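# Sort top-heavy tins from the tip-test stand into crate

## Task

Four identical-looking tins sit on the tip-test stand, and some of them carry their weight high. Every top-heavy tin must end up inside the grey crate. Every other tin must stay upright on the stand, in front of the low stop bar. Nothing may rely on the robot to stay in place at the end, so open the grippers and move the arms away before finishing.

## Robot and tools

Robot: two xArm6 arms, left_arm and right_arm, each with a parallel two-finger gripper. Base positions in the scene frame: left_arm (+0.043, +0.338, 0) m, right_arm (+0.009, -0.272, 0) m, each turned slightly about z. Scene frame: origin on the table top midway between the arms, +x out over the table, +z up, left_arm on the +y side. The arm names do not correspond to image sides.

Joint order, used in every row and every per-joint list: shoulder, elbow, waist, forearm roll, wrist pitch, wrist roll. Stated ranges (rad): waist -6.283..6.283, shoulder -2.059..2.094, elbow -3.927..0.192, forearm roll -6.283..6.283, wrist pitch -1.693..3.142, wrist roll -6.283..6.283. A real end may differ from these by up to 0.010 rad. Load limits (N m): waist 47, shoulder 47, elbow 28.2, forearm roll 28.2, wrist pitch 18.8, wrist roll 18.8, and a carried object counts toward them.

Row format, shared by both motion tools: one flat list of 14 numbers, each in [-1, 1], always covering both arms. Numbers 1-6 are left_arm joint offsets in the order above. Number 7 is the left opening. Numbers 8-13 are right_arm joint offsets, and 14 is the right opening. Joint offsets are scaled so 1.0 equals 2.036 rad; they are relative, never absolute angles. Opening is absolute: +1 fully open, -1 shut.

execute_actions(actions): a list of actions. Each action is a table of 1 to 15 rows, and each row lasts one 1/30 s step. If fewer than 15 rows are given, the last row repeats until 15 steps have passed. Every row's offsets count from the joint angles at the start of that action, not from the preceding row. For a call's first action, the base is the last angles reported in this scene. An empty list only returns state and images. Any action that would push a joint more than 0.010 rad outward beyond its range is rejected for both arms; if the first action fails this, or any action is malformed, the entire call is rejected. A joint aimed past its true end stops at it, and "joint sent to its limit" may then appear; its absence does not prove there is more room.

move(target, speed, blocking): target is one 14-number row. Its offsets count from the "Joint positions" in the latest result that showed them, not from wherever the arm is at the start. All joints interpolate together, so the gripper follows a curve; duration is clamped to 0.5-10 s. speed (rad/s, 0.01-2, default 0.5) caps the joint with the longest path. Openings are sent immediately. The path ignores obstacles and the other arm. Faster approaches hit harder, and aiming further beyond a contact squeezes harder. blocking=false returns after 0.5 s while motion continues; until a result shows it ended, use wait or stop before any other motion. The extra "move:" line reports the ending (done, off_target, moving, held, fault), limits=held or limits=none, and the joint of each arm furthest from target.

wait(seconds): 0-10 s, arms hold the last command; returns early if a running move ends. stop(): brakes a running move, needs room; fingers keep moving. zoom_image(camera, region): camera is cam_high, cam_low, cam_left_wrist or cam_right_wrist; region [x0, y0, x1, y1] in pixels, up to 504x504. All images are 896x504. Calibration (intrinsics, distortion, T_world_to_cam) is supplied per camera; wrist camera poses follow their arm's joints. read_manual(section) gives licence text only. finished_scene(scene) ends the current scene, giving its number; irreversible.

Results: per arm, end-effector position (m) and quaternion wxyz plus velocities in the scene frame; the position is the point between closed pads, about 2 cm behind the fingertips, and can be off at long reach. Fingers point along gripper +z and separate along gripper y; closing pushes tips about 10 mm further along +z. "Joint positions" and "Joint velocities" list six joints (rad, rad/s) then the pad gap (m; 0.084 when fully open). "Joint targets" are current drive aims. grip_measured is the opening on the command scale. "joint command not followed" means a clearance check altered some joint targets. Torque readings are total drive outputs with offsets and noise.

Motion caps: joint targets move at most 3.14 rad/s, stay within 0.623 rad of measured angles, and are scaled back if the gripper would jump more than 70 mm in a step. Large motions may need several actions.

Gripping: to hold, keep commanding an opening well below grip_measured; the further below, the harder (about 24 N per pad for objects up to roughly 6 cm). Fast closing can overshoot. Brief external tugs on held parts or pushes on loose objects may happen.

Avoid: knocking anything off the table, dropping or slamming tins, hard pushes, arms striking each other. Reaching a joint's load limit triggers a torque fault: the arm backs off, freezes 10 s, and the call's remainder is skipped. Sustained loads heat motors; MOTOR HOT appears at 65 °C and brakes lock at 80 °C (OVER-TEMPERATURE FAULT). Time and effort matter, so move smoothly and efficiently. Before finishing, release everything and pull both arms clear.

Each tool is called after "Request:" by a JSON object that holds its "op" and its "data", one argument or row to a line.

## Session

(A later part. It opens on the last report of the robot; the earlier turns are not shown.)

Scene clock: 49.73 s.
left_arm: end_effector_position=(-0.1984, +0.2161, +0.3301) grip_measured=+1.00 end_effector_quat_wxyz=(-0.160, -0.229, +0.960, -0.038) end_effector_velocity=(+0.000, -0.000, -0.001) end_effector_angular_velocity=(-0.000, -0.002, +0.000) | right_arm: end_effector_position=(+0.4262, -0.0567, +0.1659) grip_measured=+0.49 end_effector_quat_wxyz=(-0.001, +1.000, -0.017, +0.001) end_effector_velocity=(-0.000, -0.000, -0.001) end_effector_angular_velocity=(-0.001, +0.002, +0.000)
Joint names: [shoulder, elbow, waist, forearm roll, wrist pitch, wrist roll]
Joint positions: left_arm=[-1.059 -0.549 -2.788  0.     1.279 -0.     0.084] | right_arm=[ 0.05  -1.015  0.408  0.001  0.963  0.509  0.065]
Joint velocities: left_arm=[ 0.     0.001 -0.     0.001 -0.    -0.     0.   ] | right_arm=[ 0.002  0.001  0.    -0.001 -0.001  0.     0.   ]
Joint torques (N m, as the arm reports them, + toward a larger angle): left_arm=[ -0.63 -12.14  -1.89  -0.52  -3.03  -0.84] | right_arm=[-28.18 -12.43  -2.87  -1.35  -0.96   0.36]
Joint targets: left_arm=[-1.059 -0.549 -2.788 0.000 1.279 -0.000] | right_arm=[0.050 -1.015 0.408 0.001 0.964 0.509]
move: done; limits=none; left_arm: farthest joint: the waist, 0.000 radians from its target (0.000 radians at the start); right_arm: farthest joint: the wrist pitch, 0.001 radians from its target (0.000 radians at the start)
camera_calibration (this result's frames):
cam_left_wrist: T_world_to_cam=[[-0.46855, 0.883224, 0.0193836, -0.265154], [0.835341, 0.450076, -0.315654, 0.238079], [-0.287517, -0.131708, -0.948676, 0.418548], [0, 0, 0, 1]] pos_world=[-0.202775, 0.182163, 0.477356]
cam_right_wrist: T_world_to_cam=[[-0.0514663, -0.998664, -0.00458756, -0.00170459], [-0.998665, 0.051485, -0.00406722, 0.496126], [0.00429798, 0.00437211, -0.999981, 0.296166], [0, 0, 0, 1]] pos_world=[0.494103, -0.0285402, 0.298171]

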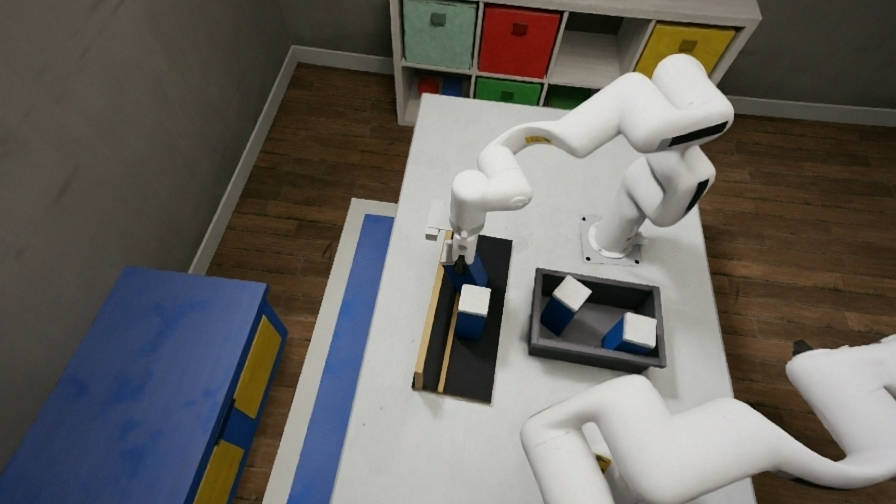

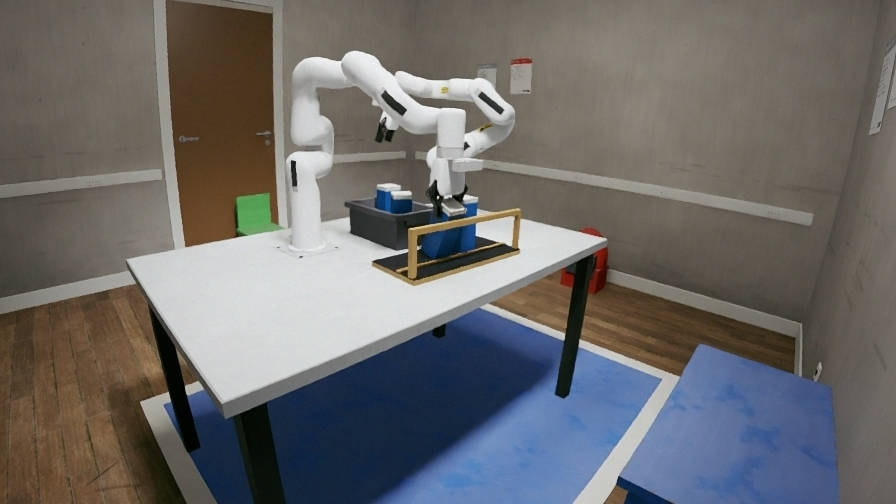

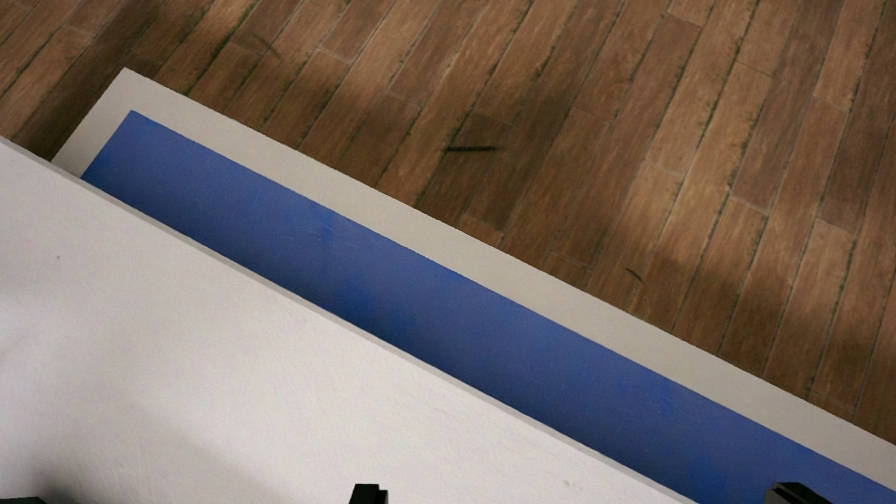

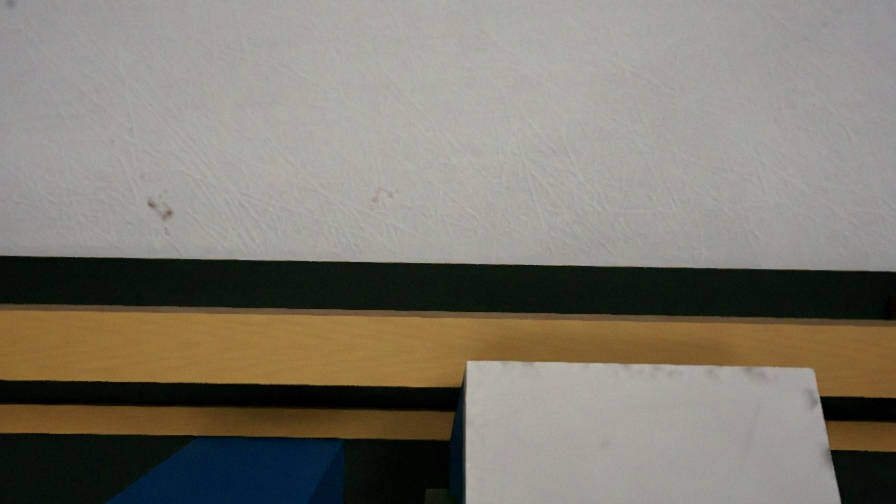

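Request:
{"op": "move", "data": {
  "target": [0,0,0,0,0,0,1, -0.1729,-0.1528,0,0,0.3267,0,-0.2],
  "speed": 0.6
}}

Request:
{"op": "move", "data": {
  "target": [0,0,0,0,0,0,1, -0.3421,0.2671,0.4983,0,-0.0870,-0.25,-0.2],
  "speed": 0.8
}}

Scene clock: 55.67 s.
left_arm: end_effector_position=(-0.1984, +0.2161, +0.3301) grip_measured=+1.00 end_effector_quat_wxyz=(-0.160, -0.229, +0.960, -0.038) end_effector_velocity=(+0.000, -0.000, +0.000) end_effector_angular_velocity=(-0.001, -0.000, +0.001) | right_arm: end_effector_position=(+0.3464, -0.0979, +0.3997) grip_measured=+0.49 end_effector_quat_wxyz=(-0.000, +1.000, -0.016, -0.001) end_effector_velocity=(-0.001, -0.001, +0.002) end_effector_angular_velocity=(+0.001, -0.000, -0.002)
Joint names: [shoulder, elbow, waist, forearm roll, wrist pitch, wrist roll]
Joint positions: left_arm=[-1.059 -0.549 -2.788  0.     1.279 -0.     0.084] | right_arm=[-0.302 -1.326  0.408  0.001  1.628  0.509  0.065]
Joint velocities: left_arm=[-0.    -0.     0.001  0.001  0.    -0.    -0.   ] | right_arm=[-0.003 -0.002 -0.002  0.     0.004 -0.    -0.   ]
Joint torques (N m, as the arm reports them, + toward a larger angle): left_arm=[ -0.84 -12.07  -1.77  -0.53  -2.85  -0.67] | right_arm=[-21.24 -14.49  -2.07  -0.56  -1.51   0.45]
Joint targets: left_arm=[-1.059 -0.549 -2.788 0.000 1.279 -0.000] | right_arm=[-0.302 -1.326 0.408 0.001 1.628 0.509]
move: done; limits=none; left_arm: farthest joint: the waist, 0.000 radians from its target (0.000 radians at the start); right_arm: farthest joint: the waist, 0.000 radians from its target (0.000 radians at the start)
camera_calibration (this result's frames):
cam_left_wrist: T_world_to_cam=[[-0.46855, 0.883224, 0.0193836, -0.265154], [0.835341, 0.450076, -0.315654, 0.238079], [-0.287517, -0.131708, -0.948676, 0.418548], [0, 0, 0, 1]] pos_world=[-0.202775, 0.182163, 0.477356]
cam_right_wrist: T_world_to_cam=[[-0.0510277, -0.998692, -0.00331931, -0.0465054], [-0.998696, 0.0510333, -0.0016338, 0.418457], [0.00180106, 0.00323161, -0.999993, 0.531249], [0, 0, 0, 1]] pos_world=[0.414581, -0.0695166, 0.531774]

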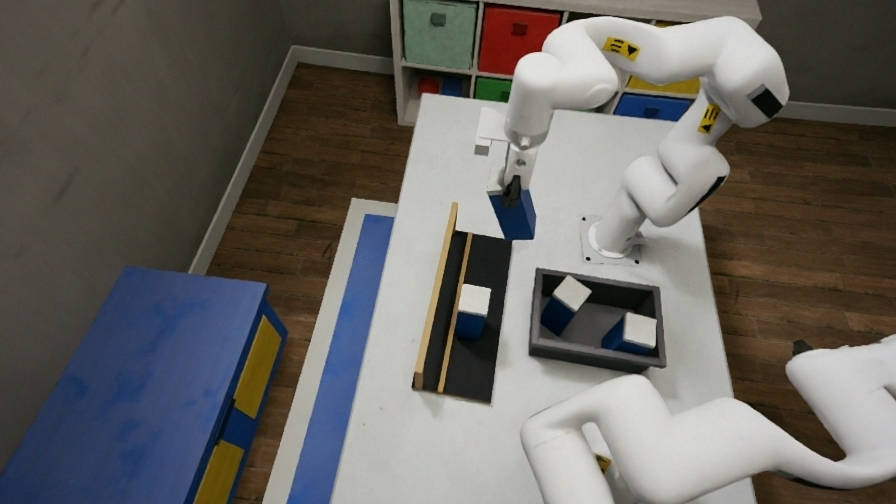

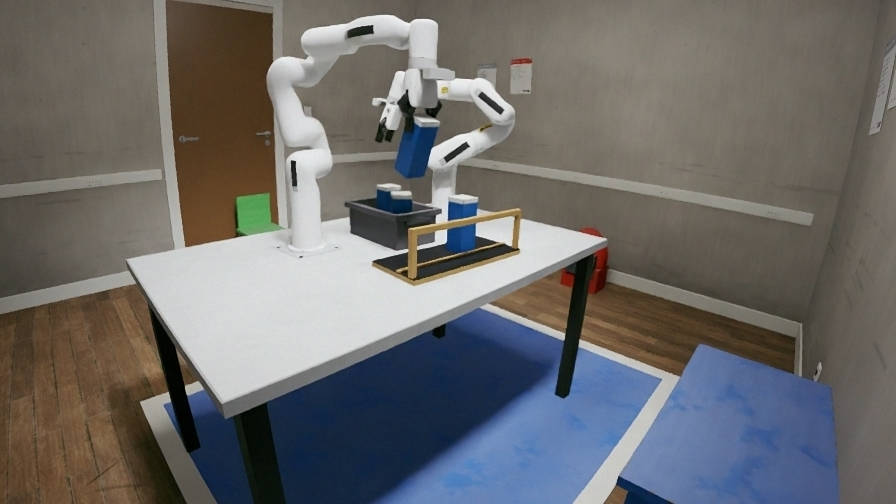

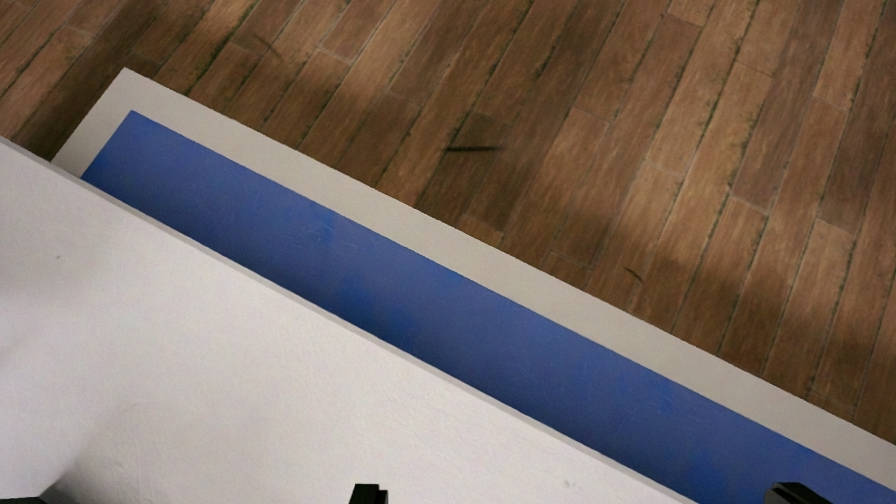

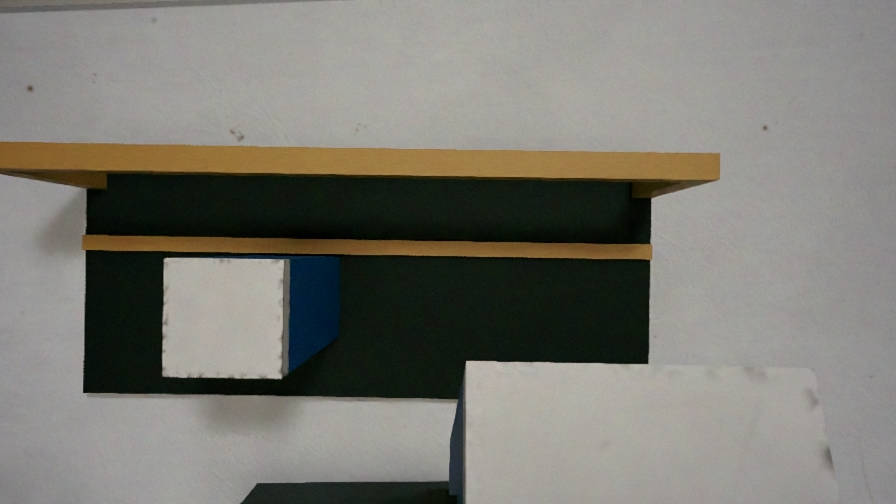

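Scene clock: 57.67 s.
left_arm: end_effector_position=(-0.1984, +0.2161, +0.3301) grip_measured=+1.00 end_effector_quat_wxyz=(-0.160, -0.229, +0.960, -0.038) end_effector_velocity=(-0.000, -0.000, +0.001) end_effector_angular_velocity=(-0.001, +0.001, +0.000) | right_arm: end_effector_position=(+0.0297, -0.0111, +0.3996) grip_measured=+0.49 end_effector_quat_wxyz=(-0.111, +0.725, +0.669, +0.120) end_effector_velocity=(-0.001, -0.000, -0.001) end_effector_angular_velocity=(-0.000, -0.000, +0.006)
Joint names: [shoulder, elbow, waist, forearm roll, wrist pitch, wrist roll]
Joint positions: left_arm=[-1.059 -0.549 -2.788  0.     1.279 -0.     0.084] | right_arm=[-0.998 -0.782  1.422  0.001  1.451  0.001  0.065]
Joint velocities: left_arm=[ 0.    -0.002 -0.     0.     0.    -0.    -0.   ] | right_arm=[-0.003  0.003  0.006 -0.     0.    -0.001 -0.   ]
Joint torques (N m, as the arm reports them, + toward a larger angle): left_arm=[ -0.75 -12.19  -1.69  -0.47  -2.82  -0.94] | right_arm=[ -3.73 -14.39  -2.04  -0.62  -2.15   0.38]
Joint targets: left_arm=[-1.059 -0.549 -2.788 0.000 1.279 -0.000] | right_arm=[-0.998 -0.782 1.422 0.001 1.451 0.000]
move: done; limits=none; left_arm: farthest joint: the waist, 0.000 radians from its target (0.000 radians at the start); right_arm: farthest joint: the shoulder, 0.001 radians from its target (0.697 radians at the start)
camera_calibration (this result's frames):
cam_left_wrist: T_world_to_cam=[[-0.46855, 0.883224, 0.0193835, -0.265154], [0.835341, 0.450076, -0.315654, 0.238079], [-0.287517, -0.131708, -0.948676, 0.418548], [0, 0, 0, 1]] pos_world=[-0.202775, 0.182163, 0.477356]
cam_right_wrist: T_world_to_cam=[[0.995257, -0.0967887, -0.00981707, 0.00549543], [-0.0947065, -0.94085, -0.325317, 0.189175], [0.0222506, 0.324704, -0.945554, 0.512656], [0, 0, 0, 1]] pos_world=[0.00103984, 0.0120559, 0.54634]

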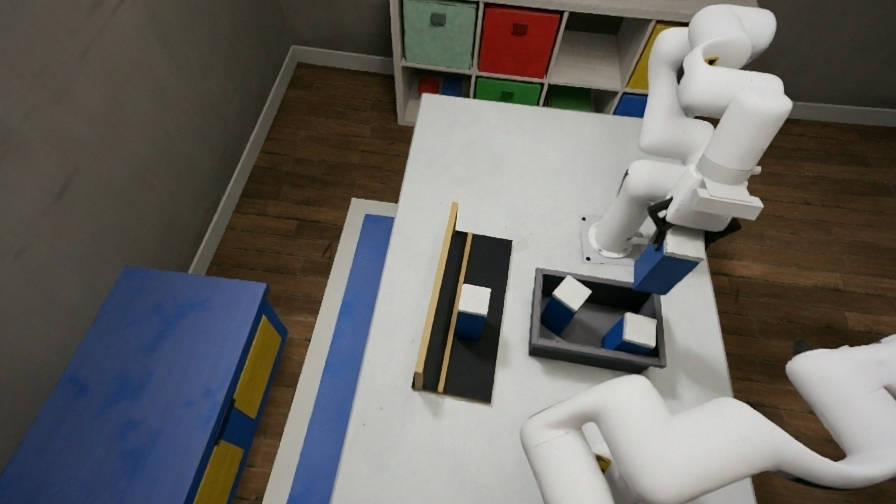

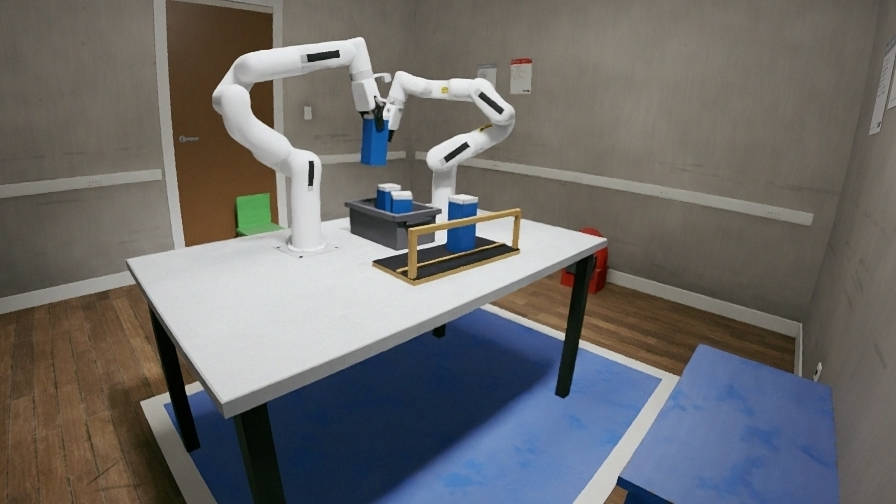

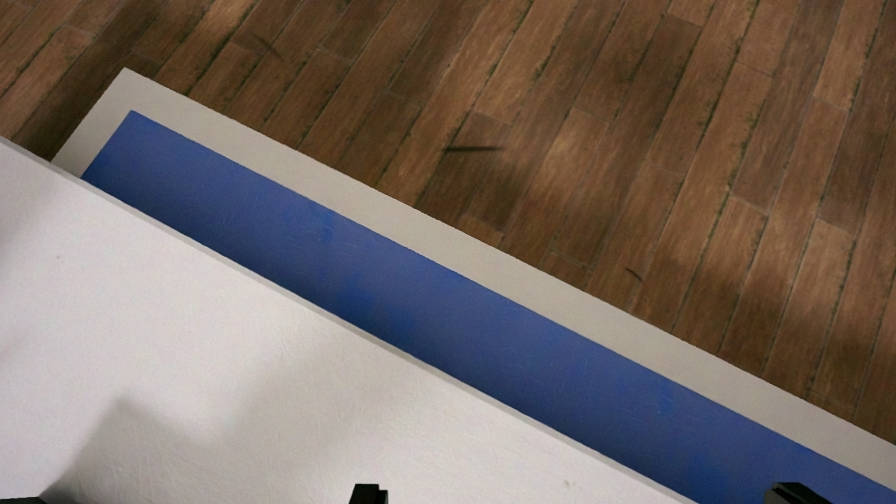

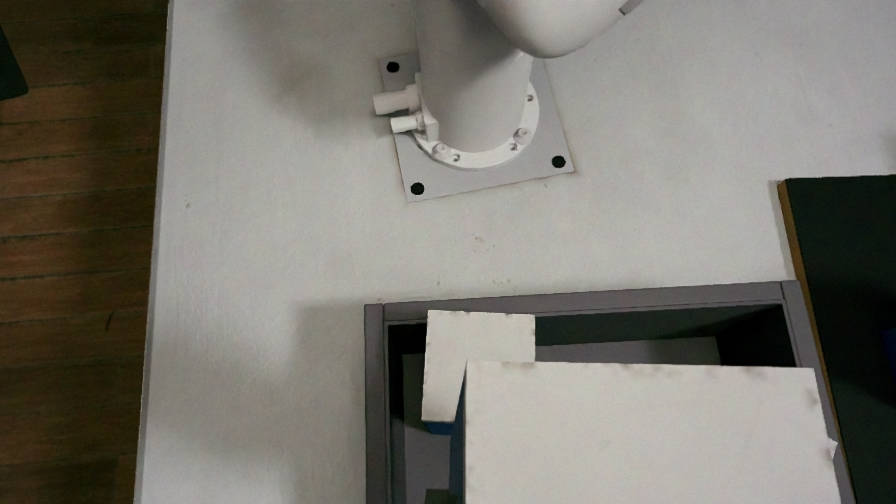

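Request:
{"op": "move", "data": {
  "target": [0,0,0,0,0,0,1, -0.0850,0.2037,0,0,-0.1192,0,-0.2],
  "speed": 0.6
}}

Scene clock: 60.63 s.
left_arm: end_effector_position=(-0.1984, +0.2161, +0.3301) grip_measured=+1.00 end_effector_quat_wxyz=(-0.160, -0.229, +0.960, -0.038) end_effector_velocity=(+0.000, -0.000, -0.000) end_effector_angular_velocity=(-0.000, -0.000, +0.000) | right_arm: end_effector_position=(+0.0293, -0.0162, +0.2802) grip_measured=+0.49 end_effector_quat_wxyz=(-0.112, +0.725, +0.669, +0.120) end_effector_velocity=(-0.000, -0.000, -0.001) end_effector_angular_velocity=(-0.002, +0.001, +0.002)
Joint names: [shoulder, elbow, waist, forearm roll, wrist pitch, wrist roll]
Joint positions: left_arm=[-1.059 -0.549 -2.788  0.     1.279 -0.     0.084] | right_arm=[-1.17  -0.368  1.422  0.001  1.208  0.001  0.065]
Joint velocities: left_arm=[-0.     0.001  0.     0.    -0.     0.     0.   ] | right_arm=[ 0.001  0.003  0.001  0.001 -0.001 -0.001 -0.   ]
Joint torques (N m, as the arm reports them, + toward a larger angle): left_arm=[ -0.41 -12.06  -1.79  -0.56  -2.79  -0.82] | right_arm=[ -2.4  -15.51  -2.13  -0.61  -2.17   0.43]
Joint targets: left_arm=[-1.059 -0.549 -2.788 0.000 1.279 -0.000] | right_arm=[-1.171 -0.367 1.422 0.001 1.208 0.001]
move: done; limits=none; left_arm: farthest joint: the waist, 0.000 radians from its target (0.000 radians at the start); right_arm: farthest joint: the shoulder, 0.001 radians from its target (0.173 radians at the start)
camera_calibration (this result's frames):
cam_left_wrist: T_world_to_cam=[[-0.46855, 0.883224, 0.0193836, -0.265154], [0.835341, 0.450076, -0.315654, 0.238079], [-0.287517, -0.131708, -0.948676, 0.418548], [0, 0, 0, 1]] pos_world=[-0.202775, 0.182163, 0.477356]
cam_right_wrist: T_world_to_cam=[[0.995241, -0.0969413, -0.00985158, 0.0042234], [-0.0948329, -0.940411, -0.326549, 0.145944], [0.0223916, 0.325929, -0.945129, 0.401308], [0, 0, 0, 1]] pos_world=[0.000651048, 0.00685828, 0.426987]

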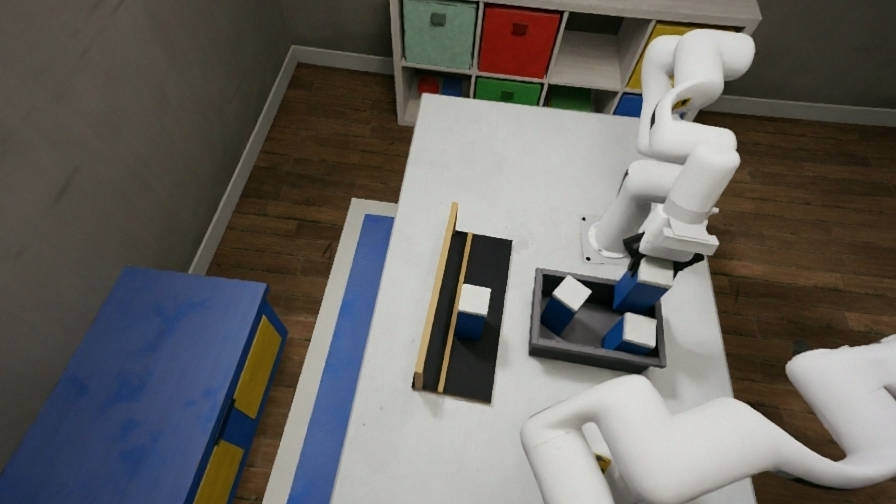

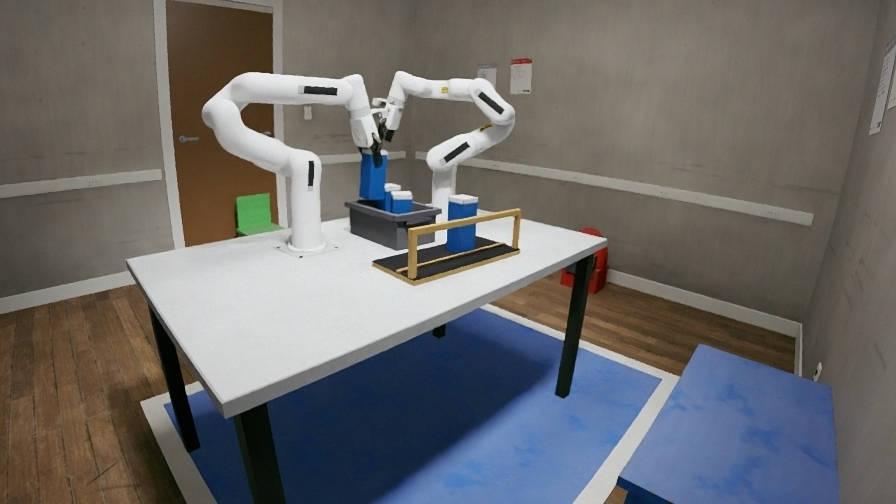

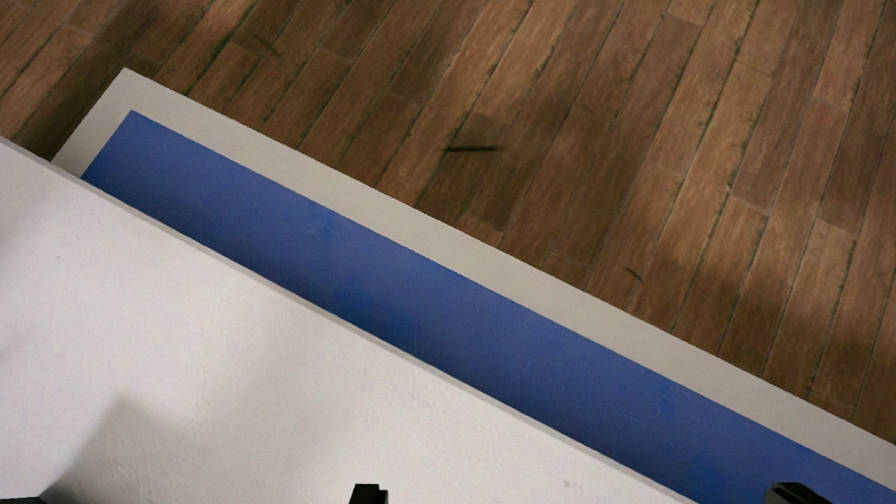

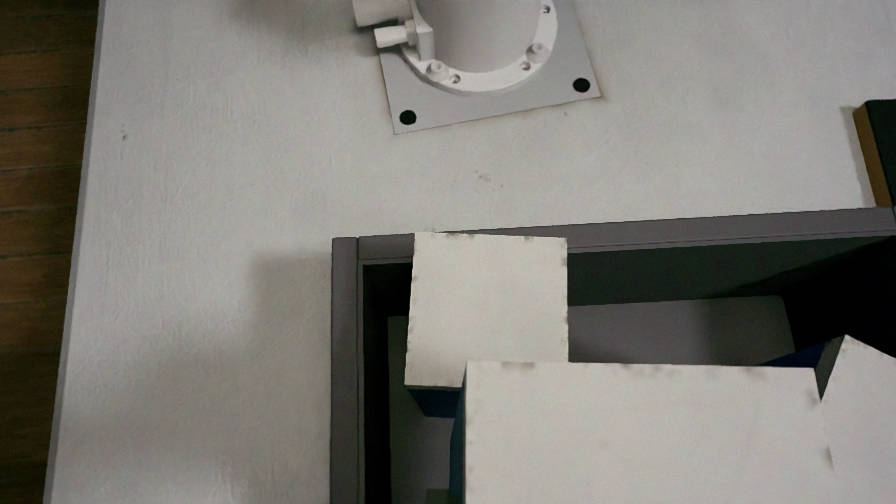

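Request:
{"op": "move", "data": {
  "target": [0,0,0,0,0,0,1, -0.0081,0.1742,0,0,-0.1661,0,-0.2],
  "speed": 0.4
}}

Scene clock: 62.37 s.
left_arm: end_effector_position=(-0.1984, +0.2161, +0.3301) grip_measured=+1.00 end_effector_quat_wxyz=(-0.160, -0.229, +0.960, -0.038) end_effector_velocity=(+0.000, -0.000, -0.001) end_effector_angular_velocity=(+0.000, -0.001, +0.001) | right_arm: end_effector_position=(+0.0294, -0.0162, +0.1582) grip_measured=+0.49 end_effector_quat_wxyz=(-0.112, +0.725, +0.669, +0.121) end_effector_velocity=(-0.000, -0.001, -0.002) end_effector_angular_velocity=(-0.004, +0.000, -0.000)
Joint names: [shoulder, elbow, waist, forearm roll, wrist pitch, wrist roll]
Joint positions: left_arm=[-1.059 -0.549 -2.788  0.     1.279 -0.     0.084] | right_arm=[-1.187 -0.014  1.422  0.001  0.87   0.001  0.065]
Joint velocities: left_arm=[-0.001  0.002  0.001  0.     0.     0.     0.   ] | right_arm=[ 0.001  0.004  0.    -0.    -0.001  0.001 -0.   ]
Joint torques (N m, as the arm reports them, + toward a larger angle): left_arm=[ -0.87 -12.13  -1.83  -0.52  -2.86  -0.82] | right_arm=[ -2.68 -15.74  -2.26  -0.58  -2.16   0.38]
Joint targets: left_arm=[-1.059 -0.549 -2.788 0.000 1.279 -0.000] | right_arm=[-1.187 -0.013 1.422 0.001 0.870 0.001]
move: done; limits=none; left_arm: farthest joint: the waist, 0.000 radians from its target (0.000 radians at the start); right_arm: farthest joint: the shoulder, 0.001 radians from its target (0.016 radians at the start)
camera_calibration (this result's frames):
cam_left_wrist: T_world_to_cam=[[-0.46855, 0.883224, 0.0193836, -0.265154], [0.835341, 0.450076, -0.315654, 0.238079], [-0.287518, -0.131708, -0.948676, 0.418548], [0, 0, 0, 1]] pos_world=[-0.202775, 0.182163, 0.477356]
cam_right_wrist: T_world_to_cam=[[0.99522, -0.097162, -0.00980941, 0.0029666], [-0.0950205, -0.940286, -0.326854, 0.106141], [0.0225341, 0.326224, -0.945024, 0.286042], [0, 0, 0, 1]] pos_world=[0.000687436, 0.00677742, 0.305039]

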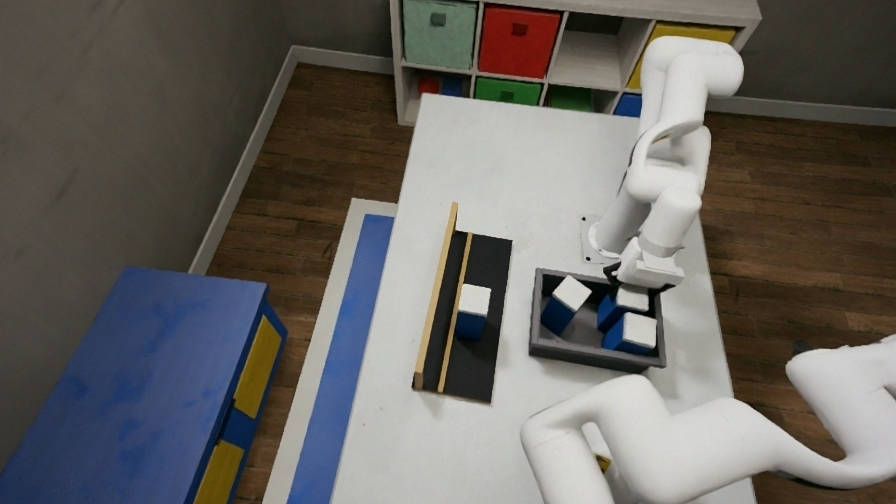

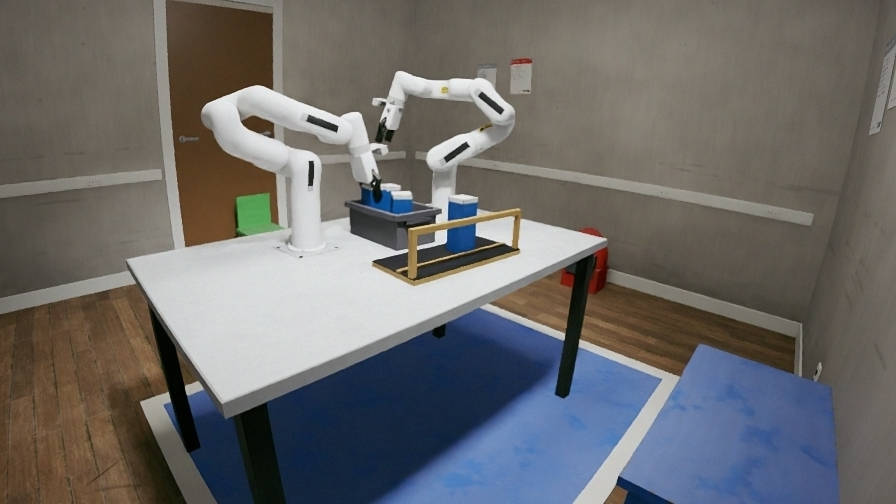

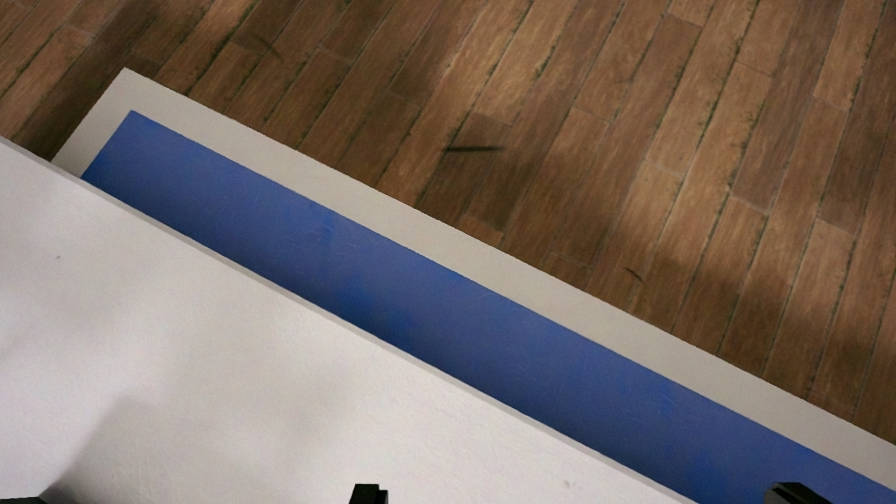

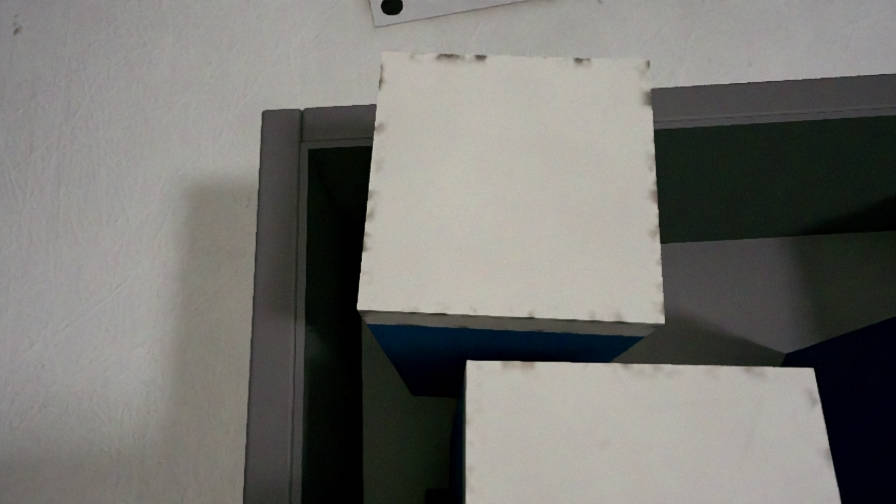

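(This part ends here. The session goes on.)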